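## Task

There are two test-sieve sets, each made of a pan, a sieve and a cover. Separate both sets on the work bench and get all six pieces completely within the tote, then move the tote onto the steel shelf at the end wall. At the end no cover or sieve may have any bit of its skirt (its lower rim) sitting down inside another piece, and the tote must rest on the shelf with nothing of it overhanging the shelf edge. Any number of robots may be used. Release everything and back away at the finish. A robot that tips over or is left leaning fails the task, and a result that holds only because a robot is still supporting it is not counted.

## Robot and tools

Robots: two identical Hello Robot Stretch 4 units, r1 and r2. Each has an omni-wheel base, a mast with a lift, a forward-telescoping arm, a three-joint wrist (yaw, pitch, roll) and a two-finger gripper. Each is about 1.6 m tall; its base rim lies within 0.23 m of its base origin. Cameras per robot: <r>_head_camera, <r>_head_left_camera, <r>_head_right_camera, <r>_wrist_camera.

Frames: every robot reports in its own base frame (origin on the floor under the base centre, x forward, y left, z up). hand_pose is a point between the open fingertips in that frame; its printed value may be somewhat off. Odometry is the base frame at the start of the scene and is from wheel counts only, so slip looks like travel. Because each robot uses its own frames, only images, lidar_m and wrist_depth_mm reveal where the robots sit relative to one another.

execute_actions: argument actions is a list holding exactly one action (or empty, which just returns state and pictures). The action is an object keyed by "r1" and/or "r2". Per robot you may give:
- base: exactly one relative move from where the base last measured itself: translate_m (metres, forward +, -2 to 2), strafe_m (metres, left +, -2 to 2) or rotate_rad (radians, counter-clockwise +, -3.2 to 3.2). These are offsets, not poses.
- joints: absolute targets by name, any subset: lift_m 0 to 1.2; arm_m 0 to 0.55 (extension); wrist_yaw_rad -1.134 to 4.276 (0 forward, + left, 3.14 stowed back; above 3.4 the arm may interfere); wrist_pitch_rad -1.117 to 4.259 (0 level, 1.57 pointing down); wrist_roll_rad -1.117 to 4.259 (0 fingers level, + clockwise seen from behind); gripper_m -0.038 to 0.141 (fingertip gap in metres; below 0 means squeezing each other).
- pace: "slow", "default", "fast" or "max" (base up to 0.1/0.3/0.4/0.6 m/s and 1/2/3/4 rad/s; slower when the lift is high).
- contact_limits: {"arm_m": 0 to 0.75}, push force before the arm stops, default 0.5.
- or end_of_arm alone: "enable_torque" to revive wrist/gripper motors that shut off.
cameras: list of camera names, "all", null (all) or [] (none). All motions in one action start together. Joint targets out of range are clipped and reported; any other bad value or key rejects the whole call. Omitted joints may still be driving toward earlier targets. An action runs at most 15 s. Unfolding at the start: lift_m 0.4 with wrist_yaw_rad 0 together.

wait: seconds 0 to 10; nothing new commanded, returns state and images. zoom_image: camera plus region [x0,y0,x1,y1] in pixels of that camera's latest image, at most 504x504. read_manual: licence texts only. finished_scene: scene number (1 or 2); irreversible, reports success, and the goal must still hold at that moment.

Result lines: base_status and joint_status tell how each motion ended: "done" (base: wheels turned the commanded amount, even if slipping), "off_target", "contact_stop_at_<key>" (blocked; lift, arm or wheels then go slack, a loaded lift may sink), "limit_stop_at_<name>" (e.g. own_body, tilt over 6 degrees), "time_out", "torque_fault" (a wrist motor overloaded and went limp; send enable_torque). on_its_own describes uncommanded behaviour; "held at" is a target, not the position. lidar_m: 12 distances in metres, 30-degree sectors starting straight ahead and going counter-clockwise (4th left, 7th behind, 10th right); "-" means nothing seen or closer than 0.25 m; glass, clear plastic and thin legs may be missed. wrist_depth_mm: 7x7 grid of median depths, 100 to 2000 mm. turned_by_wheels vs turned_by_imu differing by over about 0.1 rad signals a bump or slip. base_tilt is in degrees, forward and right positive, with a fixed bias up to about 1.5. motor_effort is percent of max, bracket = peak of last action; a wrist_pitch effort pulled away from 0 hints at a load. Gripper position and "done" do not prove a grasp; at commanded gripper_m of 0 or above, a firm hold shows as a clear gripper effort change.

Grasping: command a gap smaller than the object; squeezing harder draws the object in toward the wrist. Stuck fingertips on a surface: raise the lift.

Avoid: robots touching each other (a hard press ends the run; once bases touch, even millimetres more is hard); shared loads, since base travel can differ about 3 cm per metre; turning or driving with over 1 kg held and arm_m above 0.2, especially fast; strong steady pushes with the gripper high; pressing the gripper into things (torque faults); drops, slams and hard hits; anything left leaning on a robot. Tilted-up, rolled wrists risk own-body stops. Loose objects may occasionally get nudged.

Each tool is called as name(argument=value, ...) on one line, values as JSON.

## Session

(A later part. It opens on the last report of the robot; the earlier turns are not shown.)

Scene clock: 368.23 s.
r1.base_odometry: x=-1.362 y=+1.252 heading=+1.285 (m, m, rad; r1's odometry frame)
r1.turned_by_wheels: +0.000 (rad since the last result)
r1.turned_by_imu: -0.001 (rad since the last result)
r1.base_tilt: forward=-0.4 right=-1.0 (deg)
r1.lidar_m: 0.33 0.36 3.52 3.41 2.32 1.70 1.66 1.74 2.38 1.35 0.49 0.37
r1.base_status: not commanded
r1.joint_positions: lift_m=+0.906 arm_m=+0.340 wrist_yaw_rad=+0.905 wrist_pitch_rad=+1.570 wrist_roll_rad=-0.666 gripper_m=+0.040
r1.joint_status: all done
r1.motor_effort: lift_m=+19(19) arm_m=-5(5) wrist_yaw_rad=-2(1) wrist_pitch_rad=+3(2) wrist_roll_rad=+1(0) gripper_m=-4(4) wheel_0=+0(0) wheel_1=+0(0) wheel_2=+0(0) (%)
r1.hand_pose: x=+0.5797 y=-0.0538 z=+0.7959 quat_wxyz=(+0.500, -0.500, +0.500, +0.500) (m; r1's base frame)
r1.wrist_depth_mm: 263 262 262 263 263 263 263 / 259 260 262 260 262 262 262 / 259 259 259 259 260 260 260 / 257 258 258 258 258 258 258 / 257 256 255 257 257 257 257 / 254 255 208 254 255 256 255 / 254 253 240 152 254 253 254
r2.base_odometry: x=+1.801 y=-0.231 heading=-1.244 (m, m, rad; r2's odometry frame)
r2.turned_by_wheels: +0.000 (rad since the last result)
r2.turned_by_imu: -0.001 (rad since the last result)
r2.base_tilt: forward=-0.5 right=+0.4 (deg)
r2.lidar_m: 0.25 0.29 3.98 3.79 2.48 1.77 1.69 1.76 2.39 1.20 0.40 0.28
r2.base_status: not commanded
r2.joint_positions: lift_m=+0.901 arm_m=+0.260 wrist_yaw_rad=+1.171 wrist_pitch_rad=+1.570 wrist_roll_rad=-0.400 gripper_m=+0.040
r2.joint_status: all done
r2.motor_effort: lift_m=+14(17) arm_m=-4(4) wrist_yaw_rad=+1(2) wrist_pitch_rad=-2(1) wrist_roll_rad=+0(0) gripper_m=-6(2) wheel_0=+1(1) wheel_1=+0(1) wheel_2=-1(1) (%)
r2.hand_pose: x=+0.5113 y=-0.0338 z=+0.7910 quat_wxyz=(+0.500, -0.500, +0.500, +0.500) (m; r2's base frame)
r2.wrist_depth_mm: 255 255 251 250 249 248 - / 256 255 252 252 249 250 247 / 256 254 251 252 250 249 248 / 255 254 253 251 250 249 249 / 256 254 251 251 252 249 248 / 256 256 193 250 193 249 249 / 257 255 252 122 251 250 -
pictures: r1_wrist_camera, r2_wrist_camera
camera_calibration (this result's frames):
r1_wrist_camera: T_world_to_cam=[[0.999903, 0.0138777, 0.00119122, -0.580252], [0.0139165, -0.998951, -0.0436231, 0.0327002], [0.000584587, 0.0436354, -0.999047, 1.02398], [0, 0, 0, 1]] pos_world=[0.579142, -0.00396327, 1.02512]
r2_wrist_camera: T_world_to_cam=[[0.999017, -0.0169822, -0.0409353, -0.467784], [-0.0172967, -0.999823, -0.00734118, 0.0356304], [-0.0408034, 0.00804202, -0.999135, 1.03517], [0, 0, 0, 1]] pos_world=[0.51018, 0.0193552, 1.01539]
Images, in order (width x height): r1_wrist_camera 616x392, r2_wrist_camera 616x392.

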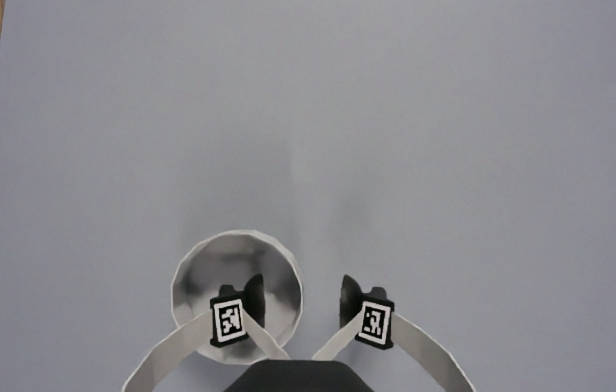

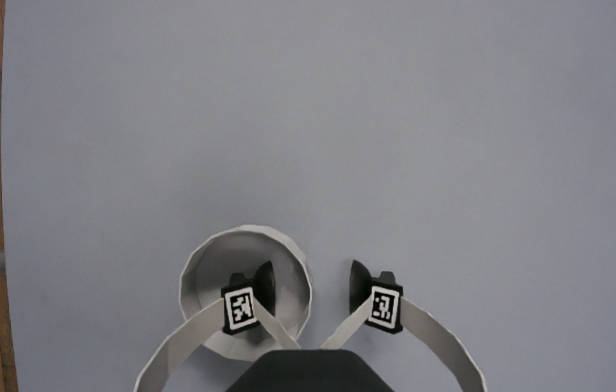

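execute_actions(actions=[{"r1": {"joints": {"gripper_m": -0.02}, "pace": "fast"}, "r2": {"joints": {"gripper_m": -0.02, "lift_m": 0.903}, "pace": "fast"}}], cameras=["r1_wrist_camera", "r2_wrist_camera"])

execute_actions(actions=[{"r1": {"joints": {"lift_m": 1.015}, "pace": "fast"}, "r2": {"joints": {"lift_m": 1.012}, "pace": "fast"}}], cameras=["r1_wrist_camera", "r2_wrist_camera", "r1_head_camera", "r2_head_camera"])

Scene clock: 376.60 s.
r1.base_odometry: x=-1.362 y=+1.252 heading=+1.285 (m, m, rad; r1's odometry frame)
r1.turned_by_wheels: +0.000 (rad since the last result)
r1.turned_by_imu: -0.001 (rad since the last result)
r1.base_tilt: forward=-0.3 right=-1.0 (deg)
r1.lidar_m: 0.33 0.36 3.53 3.41 2.33 1.69 1.66 1.73 2.38 1.35 0.51 0.35
r1.base_status: not commanded
r1.joint_positions: lift_m=+0.906 arm_m=+0.340 wrist_yaw_rad=+0.905 wrist_pitch_rad=+1.570 wrist_roll_rad=-0.666 gripper_m=-0.019
r1.joint_status: all done
r1.motor_effort: lift_m=+18(18) arm_m=-5(5) wrist_yaw_rad=-2(1) wrist_pitch_rad=+2(3) wrist_roll_rad=+1(0) gripper_m=-16(17) wheel_0=+0(0) wheel_1=+0(0) wheel_2=+0(0) (%)
r1.hand_pose: x=+0.5797 y=-0.0538 z=+0.7959 quat_wxyz=(+0.500, -0.500, +0.500, +0.500) (m; r1's base frame)
r1.wrist_depth_mm: 262 263 262 262 263 262 262 / 260 260 260 262 260 262 263 / 258 259 259 259 259 259 259 / 257 259 258 257 258 257 258 / 256 256 252 257 257 256 256 / 255 255 235 202 255 256 255 / 254 253 226 206 179 254 254
r2.base_odometry: x=+1.801 y=-0.231 heading=-1.244 (m, m, rad; r2's odometry frame)
r2.turned_by_wheels: +0.000 (rad since the last result)
r2.turned_by_imu: -0.001 (rad since the last result)
r2.base_tilt: forward=-0.4 right=+0.3 (deg)
r2.lidar_m: 0.25 0.26 3.94 3.80 2.46 1.76 1.68 1.76 2.41 1.15 0.38 0.28
r2.base_status: not commanded
r2.joint_positions: lift_m=+0.903 arm_m=+0.260 wrist_yaw_rad=+1.171 wrist_pitch_rad=+1.570 wrist_roll_rad=-0.400 gripper_m=-0.020
r2.joint_status: all done
r2.motor_effort: lift_m=+21(21) arm_m=-5(4) wrist_yaw_rad=+1(2) wrist_pitch_rad=+0(1) wrist_roll_rad=+0(1) gripper_m=-14(14) wheel_0=+1(1) wheel_1=+1(1) wheel_2=-1(1) (%)
r2.hand_pose: x=+0.5113 y=-0.0339 z=+0.7925 quat_wxyz=(+0.500, -0.500, +0.500, +0.500) (m; r2's base frame)
r2.wrist_depth_mm: 255 254 253 253 251 249 - / 256 256 253 252 250 249 247 / 258 256 253 251 251 249 250 / 256 255 255 254 252 250 249 / 257 256 247 252 252 251 250 / 258 255 183 203 182 250 249 / 258 256 250 123 251 251 -
pictures: r1_wrist_camera, r2_wrist_camera
camera_calibration (this result's frames):
r1_wrist_camera: T_world_to_cam=[[0.999903, 0.0138772, 0.0011913, -0.58025], [0.013916, -0.998951, -0.0436232, 0.0327005], [0.000584681, 0.0436355, -0.999047, 1.02398], [0, 0, 0, 1]] pos_world=[0.57914, -0.00396327, 1.02512]
r2_wrist_camera: T_world_to_cam=[[0.999016, -0.0169847, -0.0409583, -0.467697], [-0.0172971, -0.999824, -0.00728412, 0.0355794], [-0.0408273, 0.00798542, -0.999134, 1.03662], [0, 0, 0, 1]] pos_world=[0.510175, 0.0193516, 1.01683]
Images, in order (width x height): r1_wrist_camera 616x392, r2_wrist_camera 616x392.

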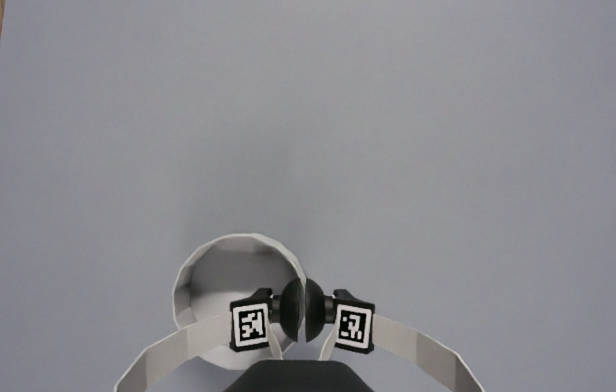

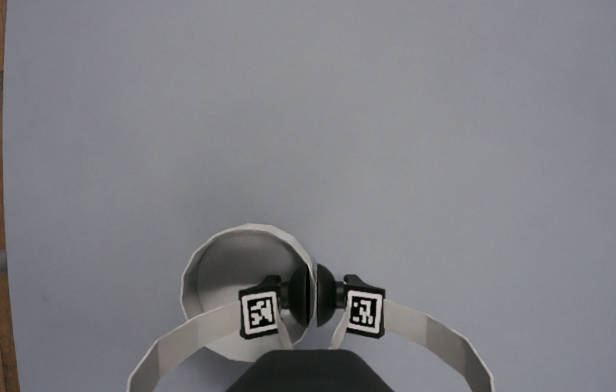

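Scene clock: 377.83 s.
r1.base_odometry: x=-1.362 y=+1.252 heading=+1.285 (m, m, rad; r1's odometry frame)
r1.turned_by_wheels: +0.000 (rad since the last result)
r1.turned_by_imu: +0.000 (rad since the last result)
r1.base_tilt: forward=-0.4 right=-1.0 (deg)
r1.lidar_m: 0.34 0.36 3.51 3.39 2.31 1.69 1.65 1.74 2.40 1.35 0.50 0.35
r1.base_status: not commanded
r1.joint_positions: lift_m=+1.015 arm_m=+0.340 wrist_yaw_rad=+0.905 wrist_pitch_rad=+1.570 wrist_roll_rad=-0.666 gripper_m=-0.019
r1.joint_status: all done
r1.motor_effort: lift_m=+23(26) arm_m=-5(5) wrist_yaw_rad=-1(1) wrist_pitch_rad=+2(2) wrist_roll_rad=+1(1) gripper_m=-17(17) wheel_0=+0(0) wheel_1=+0(0) wheel_2=+0(0) (%)
r1.hand_pose: x=+0.5797 y=-0.0538 z=+0.9045 quat_wxyz=(+0.500, -0.500, +0.500, +0.500) (m; r1's base frame)
r1.wrist_depth_mm: 1118 373 370 370 373 373 373 / 1118 368 368 370 368 370 370 / 904 368 366 366 366 368 366 / 891 364 366 366 366 364 366 / 891 364 252 364 364 364 364 / 1098 359 236 202 364 362 359 / 1078 359 226 205 179 359 359
r2.base_odometry: x=+1.801 y=-0.231 heading=-1.244 (m, m, rad; r2's odometry frame)
r2.turned_by_wheels: +0.000 (rad since the last result)
r2.turned_by_imu: +0.000 (rad since the last result)
r2.base_tilt: forward=-0.4 right=+0.3 (deg)
r2.lidar_m: 0.25 0.26 3.96 3.80 2.45 1.78 1.70 1.76 2.40 1.15 0.38 0.29
r2.base_status: not commanded
r2.joint_positions: lift_m=+1.012 arm_m=+0.260 wrist_yaw_rad=+1.171 wrist_pitch_rad=+1.570 wrist_roll_rad=-0.400 gripper_m=-0.020
r2.joint_status: all done
r2.motor_effort: lift_m=+22(23) arm_m=-4(4) wrist_yaw_rad=+1(2) wrist_pitch_rad=-2(2) wrist_roll_rad=+1(0) gripper_m=-17(16) wheel_0=+1(1) wheel_1=+1(1) wheel_2=-1(1) (%)
r2.hand_pose: x=+0.5113 y=-0.0339 z=+0.9014 quat_wxyz=(+0.500, -0.500, +0.500, +0.500) (m; r2's base frame)
r2.wrist_depth_mm: 1138 364 362 359 359 357 353 / 1138 366 362 362 359 355 357 / 1138 364 362 359 359 357 355 / 917 364 362 362 359 357 357 / 917 366 247 359 359 357 357 / 1138 368 183 203 182 357 357 / 1160 370 306 123 359 357 357
pictures: r1_head_camera, r1_wrist_camera, r2_head_camera, r2_wrist_camera
camera_calibration (this result's frames):
r1_wrist_camera: T_world_to_cam=[[0.999903, 0.0138778, 0.0011913, -0.580376], [0.0139166, -0.998951, -0.0436232, 0.0374387], [0.000584655, 0.0436355, -0.999047, 1.13249], [0, 0, 0, 1]] pos_world=[0.579136, -0.00396324, 1.13374]
r2_wrist_camera: T_world_to_cam=[[0.999016, -0.0169848, -0.0409583, -0.46323], [-0.0172971, -0.999824, -0.00728412, 0.0363731], [-0.0408273, 0.00798542, -0.999134, 1.14549], [0, 0, 0, 1]] pos_world=[0.510171, 0.0193516, 1.12579]
Images, in order (width x height): r1_head_camera 420x560, r1_wrist_camera 616x392, r2_head_camera 420x560, r2_wrist_camera 616x392.

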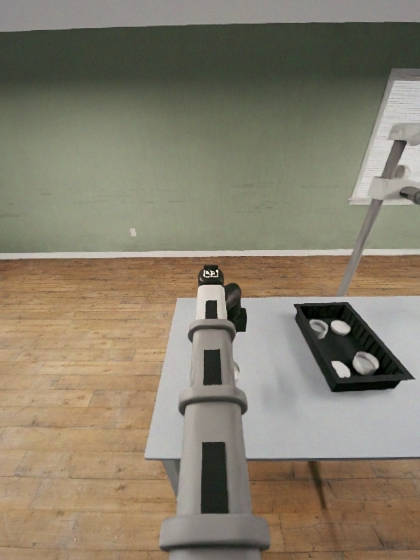

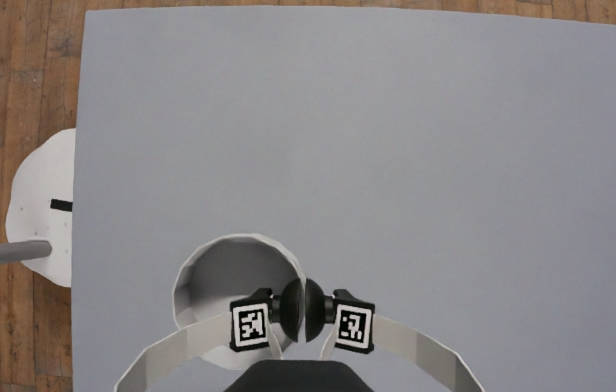

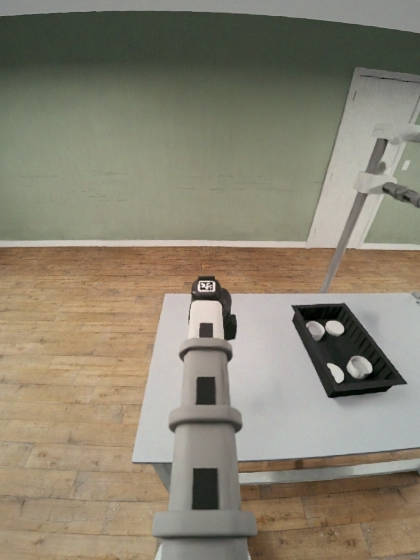

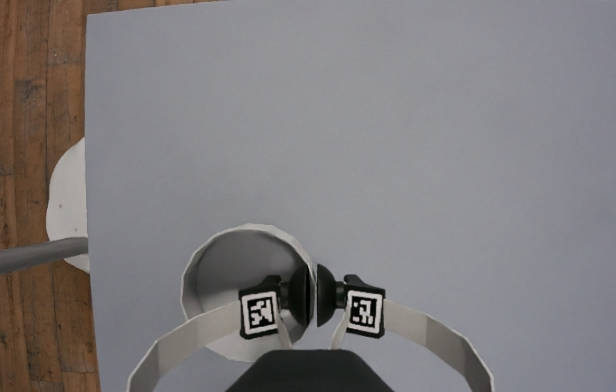

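execute_actions(actions=[{"r1": {"base": {"strafe_m": -0.434}, "joints": {"arm_m": 0.415}, "pace": "fast"}, "r2": {"base": {"strafe_m": -0.456}, "joints": {"arm_m": 0.338}, "pace": "fast"}}], cameras=["r1_wrist_camera", "r2_wrist_camera"])

Scene clock: 398.43 s.
r1.base_odometry: x=-0.945 y=+1.130 heading=+1.285 (m, m, rad; r1's odometry frame)
r1.turned_by_wheels: +0.000 (rad since the last result)
r1.turned_by_imu: -0.003 (rad since the last result)
r1.base_tilt: forward=-0.3 right=-1.0 (deg)
r1.lidar_m: 0.31 0.36 0.49 3.84 2.30 1.73 1.67 1.74 2.39 4.50 0.49 0.35
r1.base_status: done
r1.joint_positions: lift_m=+1.015 arm_m=+0.414 wrist_yaw_rad=+0.905 wrist_pitch_rad=+1.570 wrist_roll_rad=-0.666 gripper_m=-0.019
r1.joint_status: all done
r1.motor_effort: lift_m=+23(23) arm_m=+5(6) wrist_yaw_rad=-1(0) wrist_pitch_rad=+2(3) wrist_roll_rad=+1(0) gripper_m=-17(17) wheel_0=-2(10) wheel_1=-1(6) wheel_2=+0(3) (%)
r1.hand_pose: x=+0.6539 y=-0.0538 z=+0.9045 quat_wxyz=(+0.500, -0.500, +0.500, +0.500) (m; r1's base frame)
r1.wrist_depth_mm: 370 370 373 370 370 373 370 / 370 370 370 368 368 370 370 / 368 368 366 366 368 368 368 / 364 366 277 278 279 287 303 / 362 312 252 362 359 343 362 / 362 301 236 202 359 343 359 / 359 274 226 206 179 353 359
r2.base_odometry: x=+1.369 y=-0.378 heading=-1.244 (m, m, rad; r2's odometry frame)
r2.turned_by_wheels: +0.000 (rad since the last result)
r2.turned_by_imu: -0.001 (rad since the last result)
r2.base_tilt: forward=-0.4 right=+0.4 (deg)
r2.lidar_m: 0.26 0.28 0.40 4.25 2.46 1.73 1.69 1.73 2.37 4.03 0.43 0.26
r2.base_status: done
r2.joint_positions: lift_m=+1.012 arm_m=+0.337 wrist_yaw_rad=+1.171 wrist_pitch_rad=+1.570 wrist_roll_rad=-0.400 gripper_m=-0.020
r2.joint_status: all done
r2.motor_effort: lift_m=+21(21) arm_m=+4(7) wrist_yaw_rad=+1(2) wrist_pitch_rad=-1(1) wrist_roll_rad=+0(0) gripper_m=-15(15) wheel_0=+0(8) wheel_1=+1(8) wheel_2=-1(3) (%)
r2.hand_pose: x=+0.5887 y=-0.0338 z=+0.9014 quat_wxyz=(+0.500, -0.500, +0.500, +0.500) (m; r2's base frame)
r2.wrist_depth_mm: 366 366 364 362 359 357 353 / 368 366 362 359 359 357 353 / 366 366 362 359 362 357 353 / 368 322 277 273 336 338 353 / 368 312 246 338 357 336 342 / 373 303 184 203 182 357 353 / 368 366 281 123 357 336 332
pictures: r1_wrist_camera, r2_wrist_camera
camera_calibration (this result's frames):
r1_wrist_camera: T_world_to_cam=[[0.999902, 0.0139238, 0.00126443, -0.65457], [0.0139657, -0.998946, -0.0437136, 0.0364863], [0.000654444, 0.0437269, -0.999043, 1.13241], [0, 0, 0, 1]] pos_world=[0.653255, -0.00395465, 1.13374]
r2_wrist_camera: T_world_to_cam=[[0.99902, -0.0169487, -0.0408995, -0.540682], [-0.0172665, -0.999823, -0.00743009, 0.037871], [-0.0407664, 0.008129, -0.999136, 1.14863], [0, 0, 0, 1]] pos_world=[0.587631, 0.0193633, 1.1258]
Images, in order (width x height): r1_wrist_camera 616x392, r2_wrist_camera 616x392.

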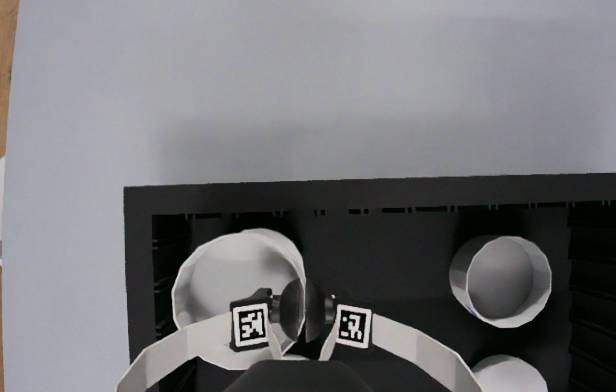

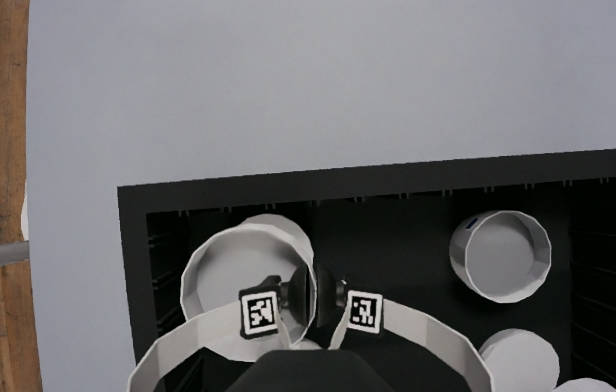

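execute_actions(actions=[{"r1": {"joints": {"lift_m": 0.932}, "pace": "fast"}, "r2": {"joints": {"lift_m": 0.928}, "pace": "fast"}}], cameras=["r1_wrist_camera", "r2_wrist_camera"])

Scene clock: 408.00 s.
r1.base_odometry: x=-0.945 y=+1.130 heading=+1.285 (m, m, rad; r1's odometry frame)
r1.turned_by_wheels: +0.000 (rad since the last result)
r1.turned_by_imu: -0.001 (rad since the last result)
r1.base_tilt: forward=-0.4 right=-1.0 (deg)
r1.lidar_m: 0.32 0.35 0.49 3.83 2.29 1.73 1.66 1.73 2.39 4.50 0.47 0.35
r1.base_status: not commanded
r1.joint_positions: lift_m=+0.932 arm_m=+0.414 wrist_yaw_rad=+0.905 wrist_pitch_rad=+1.570 wrist_roll_rad=-0.666 gripper_m=-0.019
r1.joint_status: all done
r1.motor_effort: lift_m=+20(21) arm_m=+6(6) wrist_yaw_rad=-2(0) wrist_pitch_rad=+3(3) wrist_roll_rad=+1(0) gripper_m=-17(18) wheel_0=-3(2) wheel_1=-1(2) wheel_2=+0(0) (%)
r1.hand_pose: x=+0.6539 y=-0.0538 z=+0.8219 quat_wxyz=(+0.500, -0.500, +0.500, +0.500) (m; r1's base frame)
r1.wrist_depth_mm: 289 287 289 287 289 289 289 / 286 286 286 287 287 286 287 / 283 285 286 286 285 285 285 / 282 196 196 196 196 196 196 / 195 242 252 279 279 279 262 / 194 236 236 202 278 278 260 / 277 195 226 206 178 276 277
r2.base_odometry: x=+1.369 y=-0.378 heading=-1.244 (m, m, rad; r2's odometry frame)
r2.turned_by_wheels: +0.000 (rad since the last result)
r2.turned_by_imu: -0.001 (rad since the last result)
r2.base_tilt: forward=-0.4 right=+0.3 (deg)
r2.lidar_m: 0.26 0.28 0.38 4.26 2.43 1.76 1.69 1.76 2.42 4.04 0.41 0.30
r2.base_status: not commanded
r2.joint_positions: lift_m=+0.928 arm_m=+0.337 wrist_yaw_rad=+1.171 wrist_pitch_rad=+1.570 wrist_roll_rad=-0.400 gripper_m=-0.020
r2.joint_status: all done
r2.motor_effort: lift_m=+15(17) arm_m=+4(4) wrist_yaw_rad=+1(1) wrist_pitch_rad=+0(1) wrist_roll_rad=+0(1) gripper_m=-13(14) wheel_0=+0(0) wheel_1=+1(1) wheel_2=-1(2) (%)
r2.hand_pose: x=+0.5888 y=-0.0338 z=+0.8180 quat_wxyz=(+0.500, -0.500, +0.500, +0.500) (m; r2's base frame)
r2.wrist_depth_mm: 282 282 278 277 276 274 273 / 283 281 279 278 276 276 274 / 282 281 278 277 274 273 273 / 193 192 191 190 189 217 251 / 193 249 247 274 274 272 253 / 193 241 184 203 182 273 253 / 239 196 263 123 273 272 272
pictures: r1_wrist_camera, r2_wrist_camera
camera_calibration (this result's frames):
r1_wrist_camera: T_world_to_cam=[[0.999902, 0.0139241, 0.00126443, -0.654472], [0.013966, -0.998946, -0.0437136, 0.0328724], [0.000654431, 0.0437269, -0.999043, 1.04982], [0, 0, 0, 1]] pos_world=[0.653262, -0.00395463, 1.05108]
r2_wrist_camera: T_world_to_cam=[[0.99902, -0.016949, -0.0408995, -0.5441], [-0.0172668, -0.999823, -0.00743021, 0.0372513], [-0.0407663, 0.00812912, -0.999136, 1.06525], [0, 0, 0, 1]] pos_world=[0.587636, 0.0193633, 1.04235]
Images, in order (width x height): r1_wrist_camera 616x392, r2_wrist_camera 616x392.

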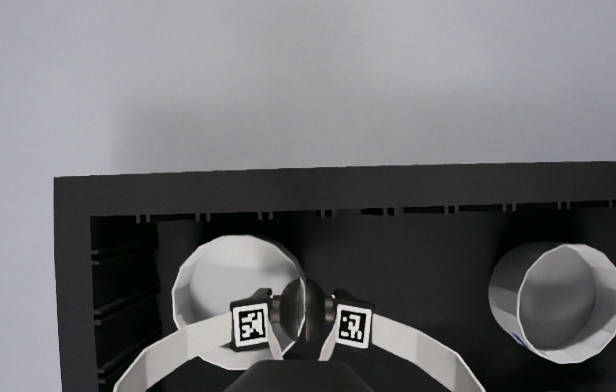

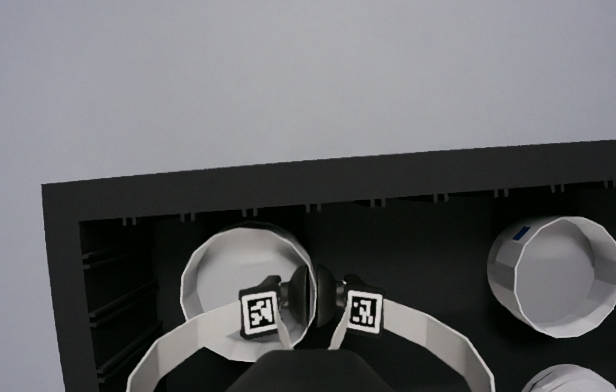

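execute_actions(actions=[{"r1": {"joints": {"gripper_m": 0.03, "lift_m": 0.931}}, "r2": {"joints": {"gripper_m": 0.03, "lift_m": 0.927}}}], cameras=["r1_wrist_camera", "r2_wrist_camera"])

execute_actions(actions=[{"r1": {"joints": {"lift_m": 1.01}, "pace": "fast"}, "r2": {"joints": {"lift_m": 1.005}, "pace": "fast"}}], cameras=["r1_wrist_camera", "r2_wrist_camera"])

Scene clock: 415.90 s.
r1.base_odometry: x=-0.945 y=+1.130 heading=+1.285 (m, m, rad; r1's odometry frame)
r1.turned_by_wheels: +0.000 (rad since the last result)
r1.turned_by_imu: -0.001 (rad since the last result)
r1.base_tilt: forward=-0.3 right=-1.0 (deg)
r1.lidar_m: 0.32 0.35 0.50 3.85 2.30 1.73 1.66 1.73 2.38 4.49 0.48 0.36
r1.base_status: not commanded
r1.joint_positions: lift_m=+0.931 arm_m=+0.414 wrist_yaw_rad=+0.905 wrist_pitch_rad=+1.570 wrist_roll_rad=-0.666 gripper_m=+0.030
r1.joint_status: all done
r1.motor_effort: lift_m=+19(20) arm_m=+5(6) wrist_yaw_rad=-1(0) wrist_pitch_rad=+3(2) wrist_roll_rad=+2(1) gripper_m=-6(20) wheel_0=-2(2) wheel_1=-1(1) wheel_2=+0(0) (%)
r1.hand_pose: x=+0.6539 y=-0.0538 z=+0.8209 quat_wxyz=(+0.500, -0.500, +0.500, +0.500) (m; r1's base frame)
r1.wrist_depth_mm: 286 287 289 287 289 289 287 / 286 286 286 286 286 286 286 / 283 283 285 285 286 285 285 / 282 195 195 195 195 196 196 / 195 243 256 279 278 279 263 / 193 237 211 253 277 277 260 / 277 199 229 157 274 276 276
r2.base_odometry: x=+1.369 y=-0.378 heading=-1.244 (m, m, rad; r2's odometry frame)
r2.turned_by_wheels: +0.000 (rad since the last result)
r2.turned_by_imu: -0.001 (rad since the last result)
r2.base_tilt: forward=-0.4 right=+0.3 (deg)
r2.lidar_m: 0.27 0.29 0.42 4.24 2.45 1.76 1.68 1.75 2.37 4.03 0.42 0.29
r2.base_status: not commanded
r2.joint_positions: lift_m=+0.927 arm_m=+0.337 wrist_yaw_rad=+1.171 wrist_pitch_rad=+1.570 wrist_roll_rad=-0.400 gripper_m=+0.030
r2.joint_status: all done
r2.motor_effort: lift_m=+14(14) arm_m=+4(4) wrist_yaw_rad=+2(2) wrist_pitch_rad=-1(2) wrist_roll_rad=+1(1) gripper_m=-3(17) wheel_0=+0(0) wheel_1=+1(1) wheel_2=-1(1) (%)
r2.hand_pose: x=+0.5888 y=-0.0338 z=+0.8170 quat_wxyz=(+0.500, -0.500, +0.500, +0.500) (m; r2's base frame)
r2.wrist_depth_mm: 279 279 278 277 277 273 273 / 283 281 278 277 274 273 273 / 279 282 279 278 276 272 272 / 192 191 190 189 188 218 251 / 192 250 252 252 273 272 254 / 191 242 193 250 191 273 252 / 193 207 245 123 273 272 272
pictures: r1_wrist_camera, r2_wrist_camera
camera_calibration (this result's frames):
r1_wrist_camera: T_world_to_cam=[[0.999902, 0.0139235, 0.00126451, -0.654473], [0.0139655, -0.998946, -0.0437136, 0.0328304], [0.000654528, 0.043727, -0.999043, 1.04885], [0, 0, 0, 1]] pos_world=[0.653264, -0.00395465, 1.05011]
r2_wrist_camera: T_world_to_cam=[[0.99902, -0.016949, -0.0408995, -0.544142], [-0.0172668, -0.999823, -0.00743021, 0.0372442], [-0.0407663, 0.00812912, -0.999136, 1.06428], [0, 0, 0, 1]] pos_world=[0.587639, 0.0193633, 1.04138]
Images, in order (width x height): r1_wrist_camera 616x392, r2_wrist_camera 616x392.

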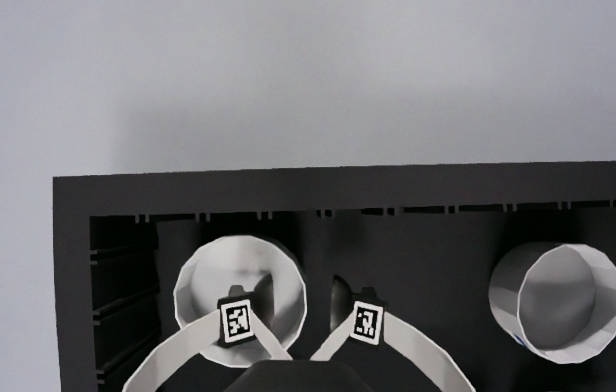

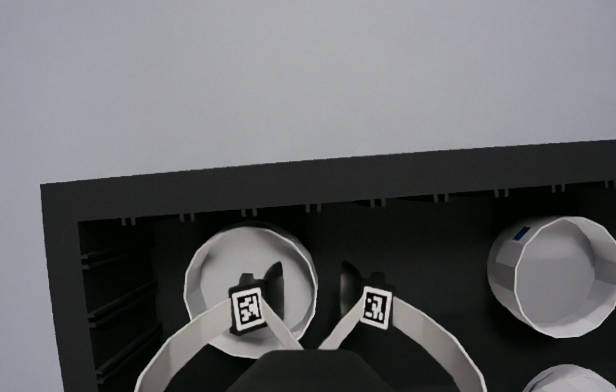

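Scene clock: 416.97 s.
r1.base_odometry: x=-0.945 y=+1.130 heading=+1.285 (m, m, rad; r1's odometry frame)
r1.turned_by_wheels: +0.000 (rad since the last result)
r1.turned_by_imu: +0.000 (rad since the last result)
r1.base_tilt: forward=-0.4 right=-1.0 (deg)
r1.lidar_m: 0.32 0.35 0.50 3.83 2.32 1.73 1.67 1.75 2.37 4.51 0.49 0.35
r1.base_status: not commanded
r1.joint_positions: lift_m=+1.010 arm_m=+0.414 wrist_yaw_rad=+0.905 wrist_pitch_rad=+1.570 wrist_roll_rad=-0.666 gripper_m=+0.030
r1.joint_status: all done
r1.motor_effort: lift_m=+23(26) arm_m=+5(5) wrist_yaw_rad=-1(0) wrist_pitch_rad=+2(3) wrist_roll_rad=+2(1) gripper_m=-3(5) wheel_0=-2(2) wheel_1=-1(1) wheel_2=+0(0) (%)
r1.hand_pose: x=+0.6539 y=-0.0538 z=+0.8996 quat_wxyz=(+0.500, -0.500, +0.500, +0.500) (m; r1's base frame)
r1.wrist_depth_mm: 368 366 366 364 368 366 368 / 364 364 364 366 364 364 364 / 362 362 362 362 364 362 364 / 359 359 274 273 273 285 278 / 355 312 342 355 355 340 355 / 355 304 211 329 355 340 353 / 355 270 351 158 351 353 353
r2.base_odometry: x=+1.369 y=-0.378 heading=-1.244 (m, m, rad; r2's odometry frame)
r2.turned_by_wheels: +0.000 (rad since the last result)
r2.turned_by_imu: +0.000 (rad since the last result)
r2.base_tilt: forward=-0.4 right=+0.3 (deg)
r2.lidar_m: 0.25 0.28 0.39 4.24 2.47 1.75 1.68 1.77 2.39 4.04 0.43 0.29
r2.base_status: not commanded
r2.joint_positions: lift_m=+1.005 arm_m=+0.337 wrist_yaw_rad=+1.171 wrist_pitch_rad=+1.570 wrist_roll_rad=-0.400 gripper_m=+0.030
r2.joint_status: all done
r2.motor_effort: lift_m=+21(20) arm_m=+4(4) wrist_yaw_rad=+2(1) wrist_pitch_rad=+0(2) wrist_roll_rad=+0(1) gripper_m=-2(6) wheel_0=+0(0) wheel_1=+1(1) wheel_2=-1(1) (%)
r2.hand_pose: x=+0.5888 y=-0.0338 z=+0.8945 quat_wxyz=(+0.500, -0.500, +0.500, +0.500) (m; r2's base frame)
r2.wrist_depth_mm: 362 359 355 353 353 349 349 / 359 355 357 353 355 349 349 / 357 359 355 355 351 349 347 / 359 297 268 267 279 330 349 / 359 291 330 329 351 330 330 / 364 303 193 329 193 347 347 / 362 272 355 123 349 324 324
pictures: r1_wrist_camera, r2_wrist_camera
camera_calibration (this result's frames):
r1_wrist_camera: T_world_to_cam=[[0.999902, 0.0139237, 0.00126436, -0.654576], [0.0139657, -0.998946, -0.0437135, 0.0362692], [0.000654373, 0.0437268, -0.999043, 1.12745], [0, 0, 0, 1]] pos_world=[0.653267, -0.00395466, 1.12878]
r2_wrist_camera: T_world_to_cam=[[0.99902, -0.0169487, -0.0408995, -0.540978], [-0.0172665, -0.999823, -0.00743009, 0.0378194], [-0.0407664, 0.008129, -0.999136, 1.14166], [0, 0, 0, 1]] pos_world=[0.587642, 0.0193633, 1.11883]
Images, in order (width x height): r1_wrist_camera 616x392, r2_wrist_camera 616x392.

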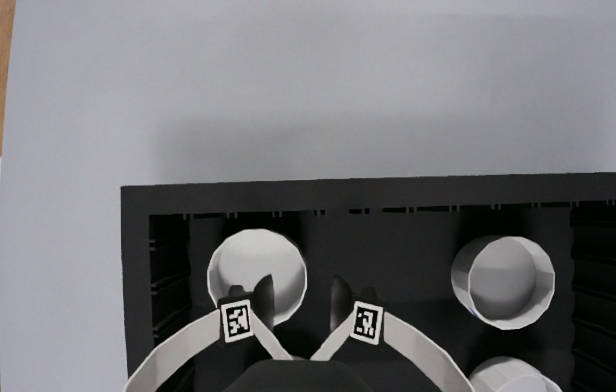

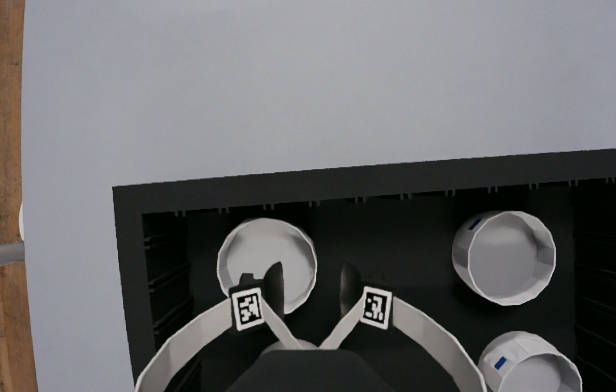

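execute_actions(actions=[{"r1": {"base": {"strafe_m": -0.191}, "joints": {"arm_m": 0.310, "wrist_yaw_rad": 2.444, "wrist_roll_rad": 0.84, "gripper_m": 0.06}, "pace": "fast"}, "r2": {"base": {"strafe_m": -0.028}, "joints": {"arm_m": 0.248, "wrist_yaw_rad": 0.5, "wrist_roll_rad": -1.115, "gripper_m": 0.06}, "pace": "fast"}}], cameras=["r1_wrist_camera", "r2_wrist_camera"])

Scene clock: 465.00 s.
r1.base_odometry: x=-0.762 y=+1.076 heading=+1.285 (m, m, rad; r1's odometry frame)
r1.turned_by_wheels: +0.000 (rad since the last result)
r1.turned_by_imu: -0.001 (rad since the last result)
r1.base_tilt: forward=-0.4 right=-1.0 (deg)
r1.lidar_m: 0.32 0.34 0.49 4.03 2.33 1.74 1.66 1.74 2.38 4.30 0.48 0.34
r1.base_status: done
r1.joint_positions: lift_m=+1.010 arm_m=+0.311 wrist_yaw_rad=+2.444 wrist_pitch_rad=+1.570 wrist_roll_rad=+0.840 gripper_m=+0.060
r1.joint_status: all done
r1.motor_effort: lift_m=+23(23) arm_m=-5(3) wrist_yaw_rad=+1(5) wrist_pitch_rad=+2(3) wrist_roll_rad=+1(6) gripper_m=-5(4) wheel_0=+0(12) wheel_1=+1(8) wheel_2=+0(1) (%)
r1.hand_pose: x=+0.5378 y=+0.0671 z=+0.8996 quat_wxyz=(+0.492, -0.508, +0.492, +0.509) (m; r1's base frame)
r1.wrist_depth_mm: 1118 364 366 366 366 368 368 / 1118 364 364 366 364 366 366 / 1098 362 362 281 336 345 349 / 891 359 359 357 334 357 359 / 891 357 359 355 355 357 357 / 878 355 211 355 212 355 355 / 1078 353 355 159 329 353 355
r2.base_odometry: x=+1.343 y=-0.387 heading=-1.244 (m, m, rad; r2's odometry frame)
r2.turned_by_wheels: +0.000 (rad since the last result)
r2.turned_by_imu: -0.001 (rad since the last result)
r2.base_tilt: forward=-0.4 right=+0.3 (deg)
r2.lidar_m: 0.27 0.29 0.40 4.28 2.47 1.77 1.68 1.73 2.44 4.00 0.42 0.30
r2.base_status: done
r2.joint_positions: lift_m=+1.005 arm_m=+0.249 wrist_yaw_rad=+0.500 wrist_pitch_rad=+1.570 wrist_roll_rad=-1.102 gripper_m=+0.060
r2.joint_status: all done
joint sent to its limit — the command would take r2.wrist_roll_rad past its lower limit, so that joint was sent only as far as its limit.
r2.motor_effort: lift_m=+21(21) arm_m=-5(3) wrist_yaw_rad=+1(5) wrist_pitch_rad=-1(2) wrist_roll_rad=-1(4) gripper_m=+1(4) wheel_0=+0(8) wheel_1=+1(4) wheel_2=-2(1) (%)
r2.hand_pose: x=+0.4617 y=-0.0766 z=+0.8945 quat_wxyz=(+0.492, -0.508, +0.492, +0.508) (m; r2's base frame)
r2.wrist_depth_mm: 1138 1138 355 357 349 349 347 / 1160 1138 357 353 265 265 267 / 1138 917 355 343 325 345 345 / 1138 917 357 351 327 347 347 / 1138 917 355 353 349 349 347 / 1118 1138 196 351 196 330 345 / 1138 1138 359 124 351 342 347
pictures: r1_wrist_camera, r2_wrist_camera
camera_calibration (this result's frames):
r1_wrist_camera: T_world_to_cam=[[0.998913, 0.0466049, 0.0000692284, -0.54081], [0.0465636, -0.997964, -0.0435767, 0.140965], [-0.0019618, 0.0435326, -0.99905, 1.12366], [0, 0, 0, 1]] pos_world=[0.535863, 0.116966, 1.12878]
r2_wrist_camera: T_world_to_cam=[[0.999068, 0.0141261, -0.0407775, -0.412558], [0.0138564, -0.99988, -0.00688693, -0.0220476], [-0.0408699, 0.00631548, -0.999145, 1.13674], [0, 0, 0, 1]] pos_world=[0.458937, -0.0233963, 1.1188]
Images, in order (width x height): r1_wrist_camera 616x392, r2_wrist_camera 616x392.

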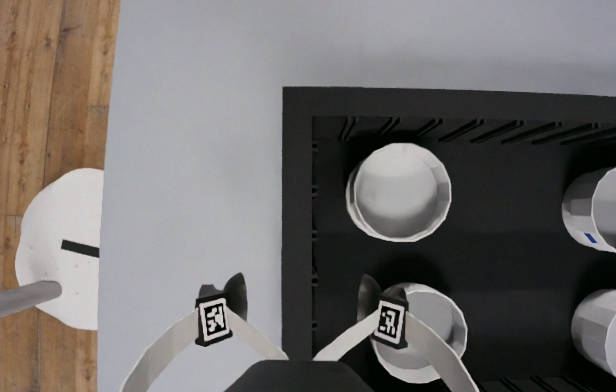

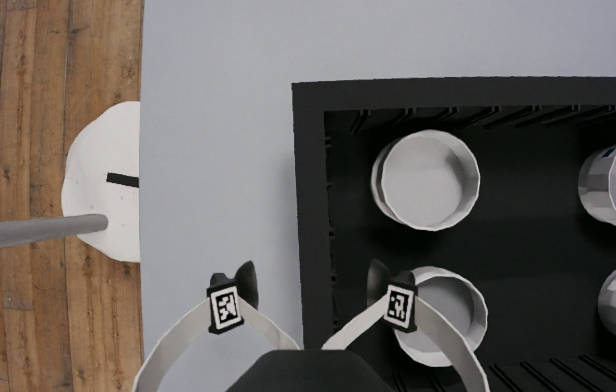

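execute_actions(actions=[{"r1": {"joints": {"lift_m": 0.945, "arm_m": 0.306}, "pace": "fast"}, "r2": {"joints": {"lift_m": 0.941, "arm_m": 0.248, "wrist_yaw_rad": 0.54}, "pace": "fast"}}], cameras=["r1_wrist_camera", "r2_wrist_camera"])

Scene clock: 479.63 s.
r1.base_odometry: x=-0.762 y=+1.076 heading=+1.285 (m, m, rad; r1's odometry frame)
r1.turned_by_wheels: +0.000 (rad since the last result)
r1.turned_by_imu: -0.001 (rad since the last result)
r1.base_tilt: forward=-0.4 right=-1.0 (deg)
r1.lidar_m: 0.33 0.34 0.49 4.04 2.33 1.72 1.65 1.74 2.38 4.30 0.48 0.35
r1.base_status: not commanded
r1.joint_positions: lift_m=+0.945 arm_m=+0.307 wrist_yaw_rad=+2.444 wrist_pitch_rad=+1.570 wrist_roll_rad=+0.840 gripper_m=+0.060
r1.joint_status: all done
r1.motor_effort: lift_m=+19(22) arm_m=-5(2) wrist_yaw_rad=+0(0) wrist_pitch_rad=+3(2) wrist_roll_rad=+1(1) gripper_m=-3(3) wheel_0=+0(0) wheel_1=+1(1) wheel_2=+0(0) (%)
r1.hand_pose: x=+0.5338 y=+0.0671 z=+0.8349 quat_wxyz=(+0.492, -0.508, +0.492, +0.509) (m; r1's base frame)
r1.wrist_depth_mm: 1060 301 301 301 301 304 303 / 1060 298 300 211 212 213 212 / 1060 298 298 211 273 287 296 / 831 296 296 210 271 271 296 / 831 296 296 209 293 293 293 / 831 293 211 207 211 291 291 / 1025 291 291 159 272 272 290
r2.base_odometry: x=+1.343 y=-0.387 heading=-1.244 (m, m, rad; r2's odometry frame)
r2.turned_by_wheels: +0.000 (rad since the last result)
r2.turned_by_imu: -0.001 (rad since the last result)
r2.base_tilt: forward=-0.5 right=+0.4 (deg)
r2.lidar_m: 0.26 0.28 0.40 4.27 2.44 1.78 1.68 1.77 2.41 4.02 0.41 0.31
r2.base_status: not commanded
r2.joint_positions: lift_m=+0.941 arm_m=+0.249 wrist_yaw_rad=+0.540 wrist_pitch_rad=+1.570 wrist_roll_rad=-1.102 gripper_m=+0.060
r2.joint_status: all done
r2.motor_effort: lift_m=+14(19) arm_m=-4(3) wrist_yaw_rad=+3(5) wrist_pitch_rad=-2(2) wrist_roll_rad=-2(1) gripper_m=-2(4) wheel_0=+0(0) wheel_1=+1(1) wheel_2=-2(2) (%)
r2.hand_pose: x=+0.4647 y=-0.0749 z=+0.8310 quat_wxyz=(+0.482, -0.517, +0.482, +0.517) (m; r2's base frame)
r2.wrist_depth_mm: 1078 294 293 291 289 289 286 / 1060 296 293 204 202 201 200 / 1060 296 294 279 279 262 285 / 854 296 293 290 263 263 282 / 1060 297 293 289 287 285 285 / 1078 297 196 210 195 268 285 / 1078 296 294 124 278 267 287
pictures: r1_wrist_camera, r2_wrist_camera
camera_calibration (this result's frames):
r1_wrist_camera: T_world_to_cam=[[0.998907, 0.0467342, 0.0000759721, -0.536808], [0.0466932, -0.997959, -0.0435705, 0.138265], [-0.00196042, 0.0435264, -0.99905, 1.05904], [0, 0, 0, 1]] pos_world=[0.531842, 0.116973, 1.0641]
r2_wrist_camera: T_world_to_cam=[[0.997747, 0.0533694, -0.0406584, -0.414701], [0.0531299, -0.998563, -0.00694994, -0.0388964], [-0.0409709, 0.00477411, -0.999149, 1.07341], [0, 0, 0, 1]] pos_world=[0.459811, -0.0218328, 1.05536]
Images, in order (width x height): r1_wrist_camera 616x392, r2_wrist_camera 616x392.

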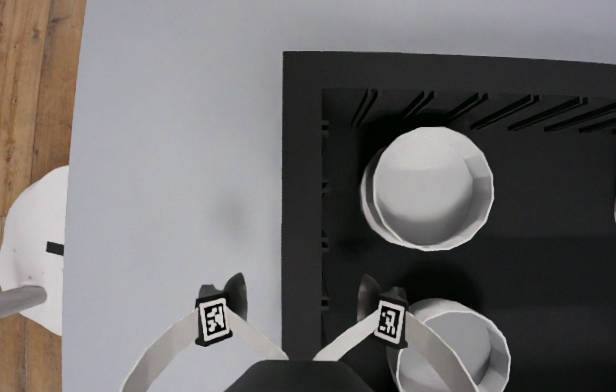

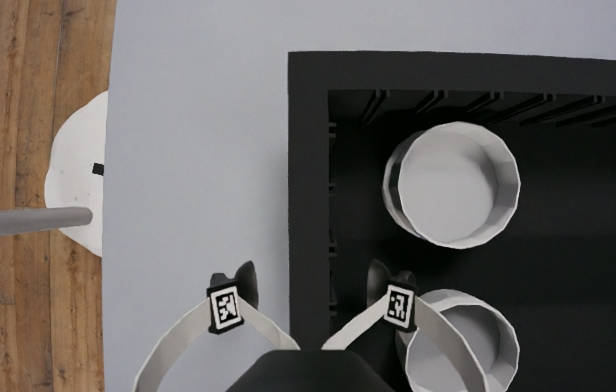

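execute_actions(actions=[{"r1": {"joints": {"arm_m": 0.316, "gripper_m": -0.03}}, "r2": {"joints": {"arm_m": 0.256, "gripper_m": -0.03}}}], cameras=["r1_wrist_camera", "r2_wrist_camera"])

Scene clock: 485.27 s.
r1.base_odometry: x=-0.762 y=+1.076 heading=+1.285 (m, m, rad; r1's odometry frame)
r1.turned_by_wheels: +0.000 (rad since the last result)
r1.turned_by_imu: -0.001 (rad since the last result)
r1.base_tilt: forward=-0.3 right=-1.0 (deg)
r1.lidar_m: 0.33 0.34 0.48 4.02 2.31 1.72 1.66 1.74 2.38 4.30 0.48 0.35
r1.base_status: not commanded
r1.joint_positions: lift_m=+0.945 arm_m=+0.315 wrist_yaw_rad=+2.445 wrist_pitch_rad=+1.569 wrist_roll_rad=+0.840 gripper_m=-0.029
r1.joint_status: all done
r1.motor_effort: lift_m=+21(20) arm_m=+6(9) wrist_yaw_rad=-3(4) wrist_pitch_rad=+6(11) wrist_roll_rad=+0(0) gripper_m=-25(23) wheel_0=+0(0) wheel_1=+1(1) wheel_2=+0(0) (%)
r1.hand_pose: x=+0.5417 y=+0.0674 z=+0.8347 quat_wxyz=(+0.491, -0.508, +0.492, +0.509) (m; r1's base frame)
r1.wrist_depth_mm: 1060 300 300 300 300 300 300 / 1042 298 298 198 205 199 200 / 1042 297 297 231 260 267 283 / 831 296 296 281 257 257 282 / 293 294 293 278 277 279 281 / 293 291 203 193 203 278 278 / 291 154 290 191 246 240 277
r2.base_odometry: x=+1.343 y=-0.387 heading=-1.244 (m, m, rad; r2's odometry frame)
r2.turned_by_wheels: +0.000 (rad since the last result)
r2.turned_by_imu: -0.001 (rad since the last result)
r2.base_tilt: forward=-0.5 right=+0.3 (deg)
r2.lidar_m: 0.27 0.28 0.38 4.28 2.47 1.77 1.68 1.77 2.39 4.01 0.41 0.29
r2.base_status: not commanded
r2.joint_positions: lift_m=+0.941 arm_m=+0.255 wrist_yaw_rad=+0.539 wrist_pitch_rad=+1.573 wrist_roll_rad=-1.102 gripper_m=-0.029
r2.joint_status: all done
r2.motor_effort: lift_m=+16(16) arm_m=+4(5) wrist_yaw_rad=+4(4) wrist_pitch_rad=-9(11) wrist_roll_rad=+0(1) gripper_m=-20(18) wheel_0=+0(0) wheel_1=+1(1) wheel_2=-2(2) (%)
r2.hand_pose: x=+0.4705 y=-0.0753 z=+0.8309 quat_wxyz=(+0.481, -0.517, +0.483, +0.517) (m; r2's base frame)
r2.wrist_depth_mm: 1078 293 293 289 286 285 - / 1098 294 291 190 191 187 185 / 1098 296 293 191 266 248 270 / 854 294 291 191 252 249 271 / 1060 296 294 192 274 273 271 / 1060 297 183 192 183 273 272 / 1060 294 293 128 259 234 271
pictures: r1_wrist_camera, r2_wrist_camera
camera_calibration (this result's frames):
r1_wrist_camera: T_world_to_cam=[[0.998885, 0.0471997, -0.000633086, -0.54409], [0.0471256, -0.99791, -0.0442221, 0.138429], [-0.00271903, 0.044143, -0.999022, 1.05924], [0, 0, 0, 1]] pos_world=[0.539841, 0.117063, 1.06398]
r2_wrist_camera: T_world_to_cam=[[0.997671, 0.0530135, -0.0429214, -0.41856], [0.0528147, -0.998588, -0.0057527, -0.0404535], [-0.0431657, 0.00347242, -0.999062, 1.07437], [0, 0, 0, 1]] pos_world=[0.466097, -0.0219377, 1.05516]
Images, in order (width x height): r1_wrist_camera 616x392, r2_wrist_camera 616x392.

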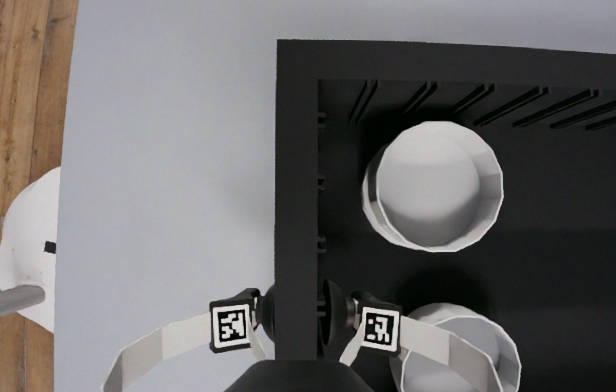

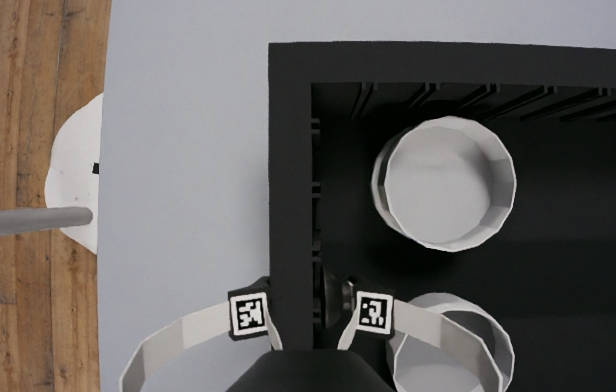

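execute_actions(actions=[{"r1": {"base": {"rotate_rad": -0.011}, "joints": {"arm_m": 0.324, "lift_m": 1.0}}, "r2": {"base": {"rotate_rad": 0.011}, "joints": {"lift_m": 0.996}}}], cameras=["r1_wrist_camera", "r2_wrist_camera"])

Scene clock: 554.20 s.
r1.base_odometry: x=-0.762 y=+1.076 heading=+1.274 (m, m, rad; r1's odometry frame)
r1.turned_by_wheels: -0.011 (rad since the last result)
r1.turned_by_imu: -0.012 (rad since the last result)
r1.base_tilt: forward=-0.4 right=-1.0 (deg)
r1.lidar_m: 0.33 0.34 0.49 4.03 2.35 1.74 1.65 1.73 2.37 4.31 0.47 0.34
r1.base_status: done
r1.joint_positions: lift_m=+1.000 arm_m=+0.323 wrist_yaw_rad=+2.446 wrist_pitch_rad=+1.566 wrist_roll_rad=+0.840 gripper_m=-0.029
r1.joint_status: all done
r1.motor_effort: lift_m=+25(24) arm_m=+8(7) wrist_yaw_rad=-5(6) wrist_pitch_rad=+13(13) wrist_roll_rad=+1(0) gripper_m=-24(25) wheel_0=+1(4) wheel_1=+2(3) wheel_2=-2(1) (%)
r1.hand_pose: x=+0.5486 y=+0.0679 z=+0.8894 quat_wxyz=(+0.491, -0.507, +0.491, +0.510) (m; r1's base frame)
r1.wrist_depth_mm: 1118 353 355 277 355 355 353 / 1118 351 351 198 206 204 201 / 1098 351 351 196 258 277 282 / 891 349 349 195 256 257 279 / 891 349 349 193 277 278 278 / 878 345 191 192 236 277 276 / 1078 157 343 190 248 239 274
r2.base_odometry: x=+1.343 y=-0.387 heading=-1.233 (m, m, rad; r2's odometry frame)
r2.turned_by_wheels: +0.011 (rad since the last result)
r2.turned_by_imu: +0.010 (rad since the last result)
r2.base_tilt: forward=-0.5 right=+0.3 (deg)
r2.lidar_m: 0.27 0.28 0.41 4.28 2.42 1.76 1.66 1.75 2.43 3.98 0.40 0.28
r2.base_status: done
r2.joint_positions: lift_m=+0.996 arm_m=+0.255 wrist_yaw_rad=+0.538 wrist_pitch_rad=+1.576 wrist_roll_rad=-1.102 gripper_m=-0.029
r2.joint_status: all done
r2.motor_effort: lift_m=+24(27) arm_m=+5(4) wrist_yaw_rad=+7(8) wrist_pitch_rad=-18(20) wrist_roll_rad=+0(1) gripper_m=-19(21) wheel_0=+1(3) wheel_1=+0(3) wheel_2=-3(4) (%)
r2.hand_pose: x=+0.4695 y=-0.0759 z=+0.8852 quat_wxyz=(+0.481, -0.516, +0.484, +0.518) (m; r2's base frame)
r2.wrist_depth_mm: 1138 1138 347 342 342 336 - / 1118 904 347 190 188 186 183 / 1118 904 347 206 262 247 268 / 891 842 345 204 249 248 268 / 1118 349 347 204 273 271 268 / 1138 351 183 193 182 271 270 / 1138 351 347 128 256 227 270
pictures: r1_wrist_camera, r2_wrist_camera
camera_calibration (this result's frames):
r1_wrist_camera: T_world_to_cam=[[0.998839, 0.0481077, -0.00260114, -0.5493], [0.0479373, -0.997789, -0.0460321, 0.142219], [-0.00480989, 0.045854, -0.998937, 1.11478], [0, 0, 0, 1]] pos_world=[0.547206, 0.117213, 1.11871]
r2_wrist_camera: T_world_to_cam=[[0.997602, 0.0515202, -0.0462114, -0.412332], [0.0513896, -0.998671, -0.00401221, -0.0415775], [-0.0463567, 0.00162781, -0.998924, 1.12987], [0, 0, 0, 1]] pos_world=[0.465857, -0.022118, 1.10943]
Images, in order (width x height): r1_wrist_camera 616x392, r2_wrist_camera 616x392.

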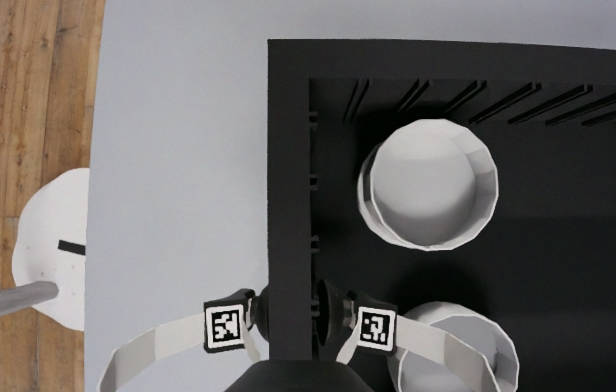

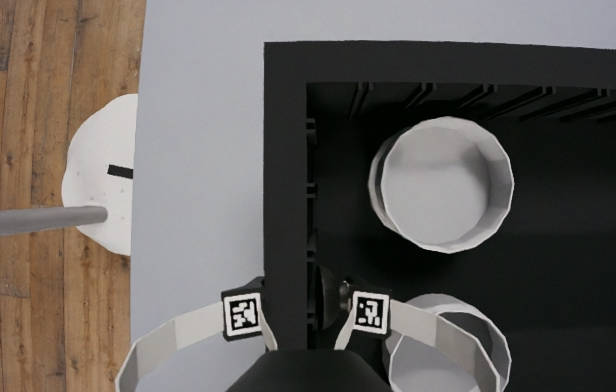

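execute_actions(actions=[{"r1": {"base": {"strafe_m": 1.3}, "joints": {"arm_m": 0.311}, "pace": "fast"}, "r2": {"base": {"strafe_m": -1.3}, "pace": "fast"}}], cameras=["r1_wrist_camera", "r2_wrist_camera", "r1_head_left_camera", "r2_head_right_camera"])

Scene clock: 568.00 s.
r1.base_odometry: x=-2.005 y=+1.456 heading=+1.274 (m, m, rad; r1's odometry frame)
r1.turned_by_wheels: +0.000 (rad since the last result)
r1.turned_by_imu: +0.001 (rad since the last result)
r1.base_tilt: forward=-0.4 right=-1.0 (deg)
r1.lidar_m: 0.53 0.55 2.82 2.73 2.35 1.71 1.64 1.74 2.36 1.35 0.58 0.68
r1.base_status: done
r1.joint_positions: lift_m=+1.000 arm_m=+0.312 wrist_yaw_rad=+2.444 wrist_pitch_rad=+1.573 wrist_roll_rad=+0.840 gripper_m=-0.029
r1.joint_status: all done
r1.motor_effort: lift_m=+23(24) arm_m=-4(7) wrist_yaw_rad=-1(5) wrist_pitch_rad=-7(13) wrist_roll_rad=+1(2) gripper_m=-25(24) wheel_0=+1(10) wheel_1=-1(10) wheel_2=+0(2) (%)
r1.hand_pose: x=+0.5394 y=+0.0665 z=+0.8895 quat_wxyz=(+0.492, -0.509, +0.492, +0.507) (m; r1's base frame)
r1.wrist_depth_mm: 1098 1118 1118 1098 1118 1118 1098 / 1098 1098 1098 199 205 203 202 / 1098 1098 1078 198 274 262 285 / 891 891 1078 196 259 258 283 / 878 878 1098 195 281 281 282 / 866 891 191 193 211 279 279 / 1060 609 1078 192 249 234 278
r2.base_odometry: x=+0.116 y=-0.818 heading=-1.233 (m, m, rad; r2's odometry frame)
r2.turned_by_wheels: +0.000 (rad since the last result)
r2.turned_by_imu: -0.002 (rad since the last result)
r2.base_tilt: forward=-0.4 right=+0.3 (deg)
r2.lidar_m: 0.42 0.67 0.54 1.13 2.41 1.75 1.65 1.75 2.40 2.67 2.78 0.49
r2.base_status: done
r2.joint_positions: lift_m=+0.996 arm_m=+0.255 wrist_yaw_rad=+0.540 wrist_pitch_rad=+1.567 wrist_roll_rad=-1.102 gripper_m=-0.029
r2.joint_status: not commanded
r2.motor_effort: lift_m=+22(24) arm_m=+4(5) wrist_yaw_rad=+1(8) wrist_pitch_rad=+8(19) wrist_roll_rad=-1(0) gripper_m=-20(19) wheel_0=+0(8) wheel_1=+0(7) wheel_2=+0(4) (%)
r2.hand_pose: x=+0.4721 y=-0.0744 z=+0.8853 quat_wxyz=(+0.483, -0.518, +0.481, +0.517) (m; r2's base frame)
r2.wrist_depth_mm: 1138 1118 1118 1098 1118 1078 1078 / 1138 1160 1098 191 190 188 187 / 1138 904 1118 191 273 249 271 / 904 904 1118 193 251 251 271 / 1138 917 1098 203 277 274 271 / 1118 1118 183 193 181 274 273 / 1118 1118 1118 123 259 238 273
pictures: r1_head_left_camera, r1_wrist_camera, r2_head_right_camera, r2_wrist_camera
camera_calibration (this result's frames):
r1_wrist_camera: T_world_to_cam=[[0.998922, 0.0463537, 0.0025681, -0.544552], [0.0464203, -0.998069, -0.0412773, 0.137876], [0.000649782, 0.041352, -0.999144, 1.11242], [0, 0, 0, 1]] pos_world=[0.536842, 0.116851, 1.11855]
r2_wrist_camera: T_world_to_cam=[[0.997822, 0.0540782, -0.037763, -0.42241], [0.0537948, -0.998516, -0.008481, -0.0373605], [-0.0381656, 0.00643108, -0.999251, 1.12684], [0, 0, 0, 1]] pos_world=[0.466506, -0.0217087, 1.10973]
Images, in order (width x height): r1_head_left_camera 420x672, r1_wrist_camera 616x392, r2_head_right_camera 420x672, r2_wrist_camera 616x392.

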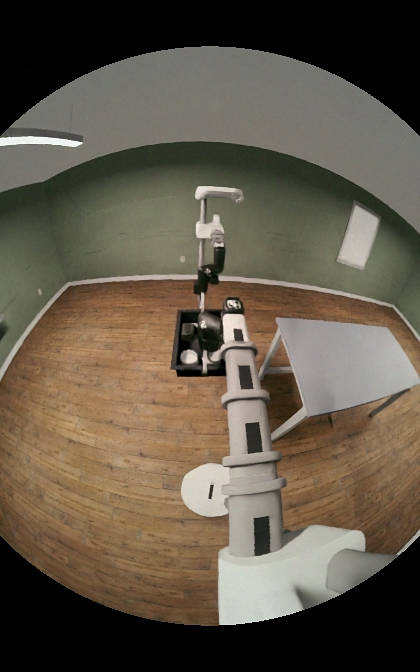

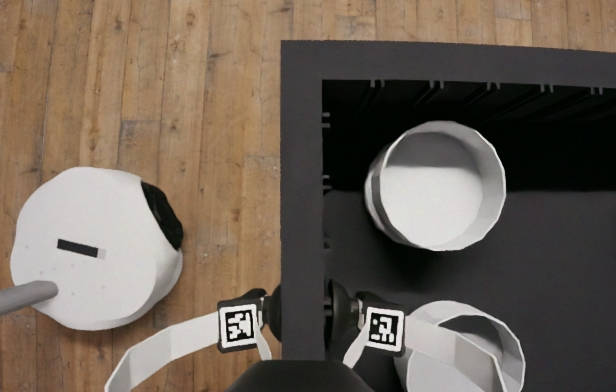

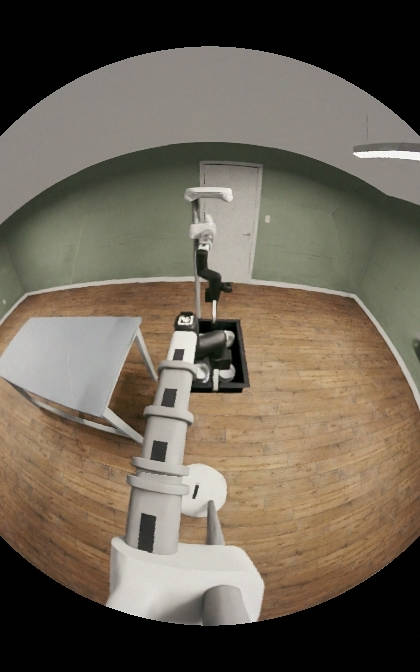

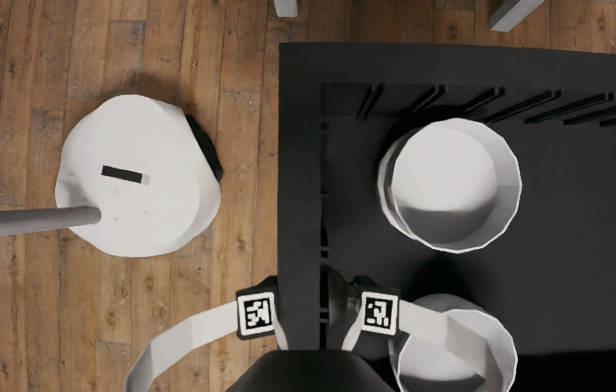

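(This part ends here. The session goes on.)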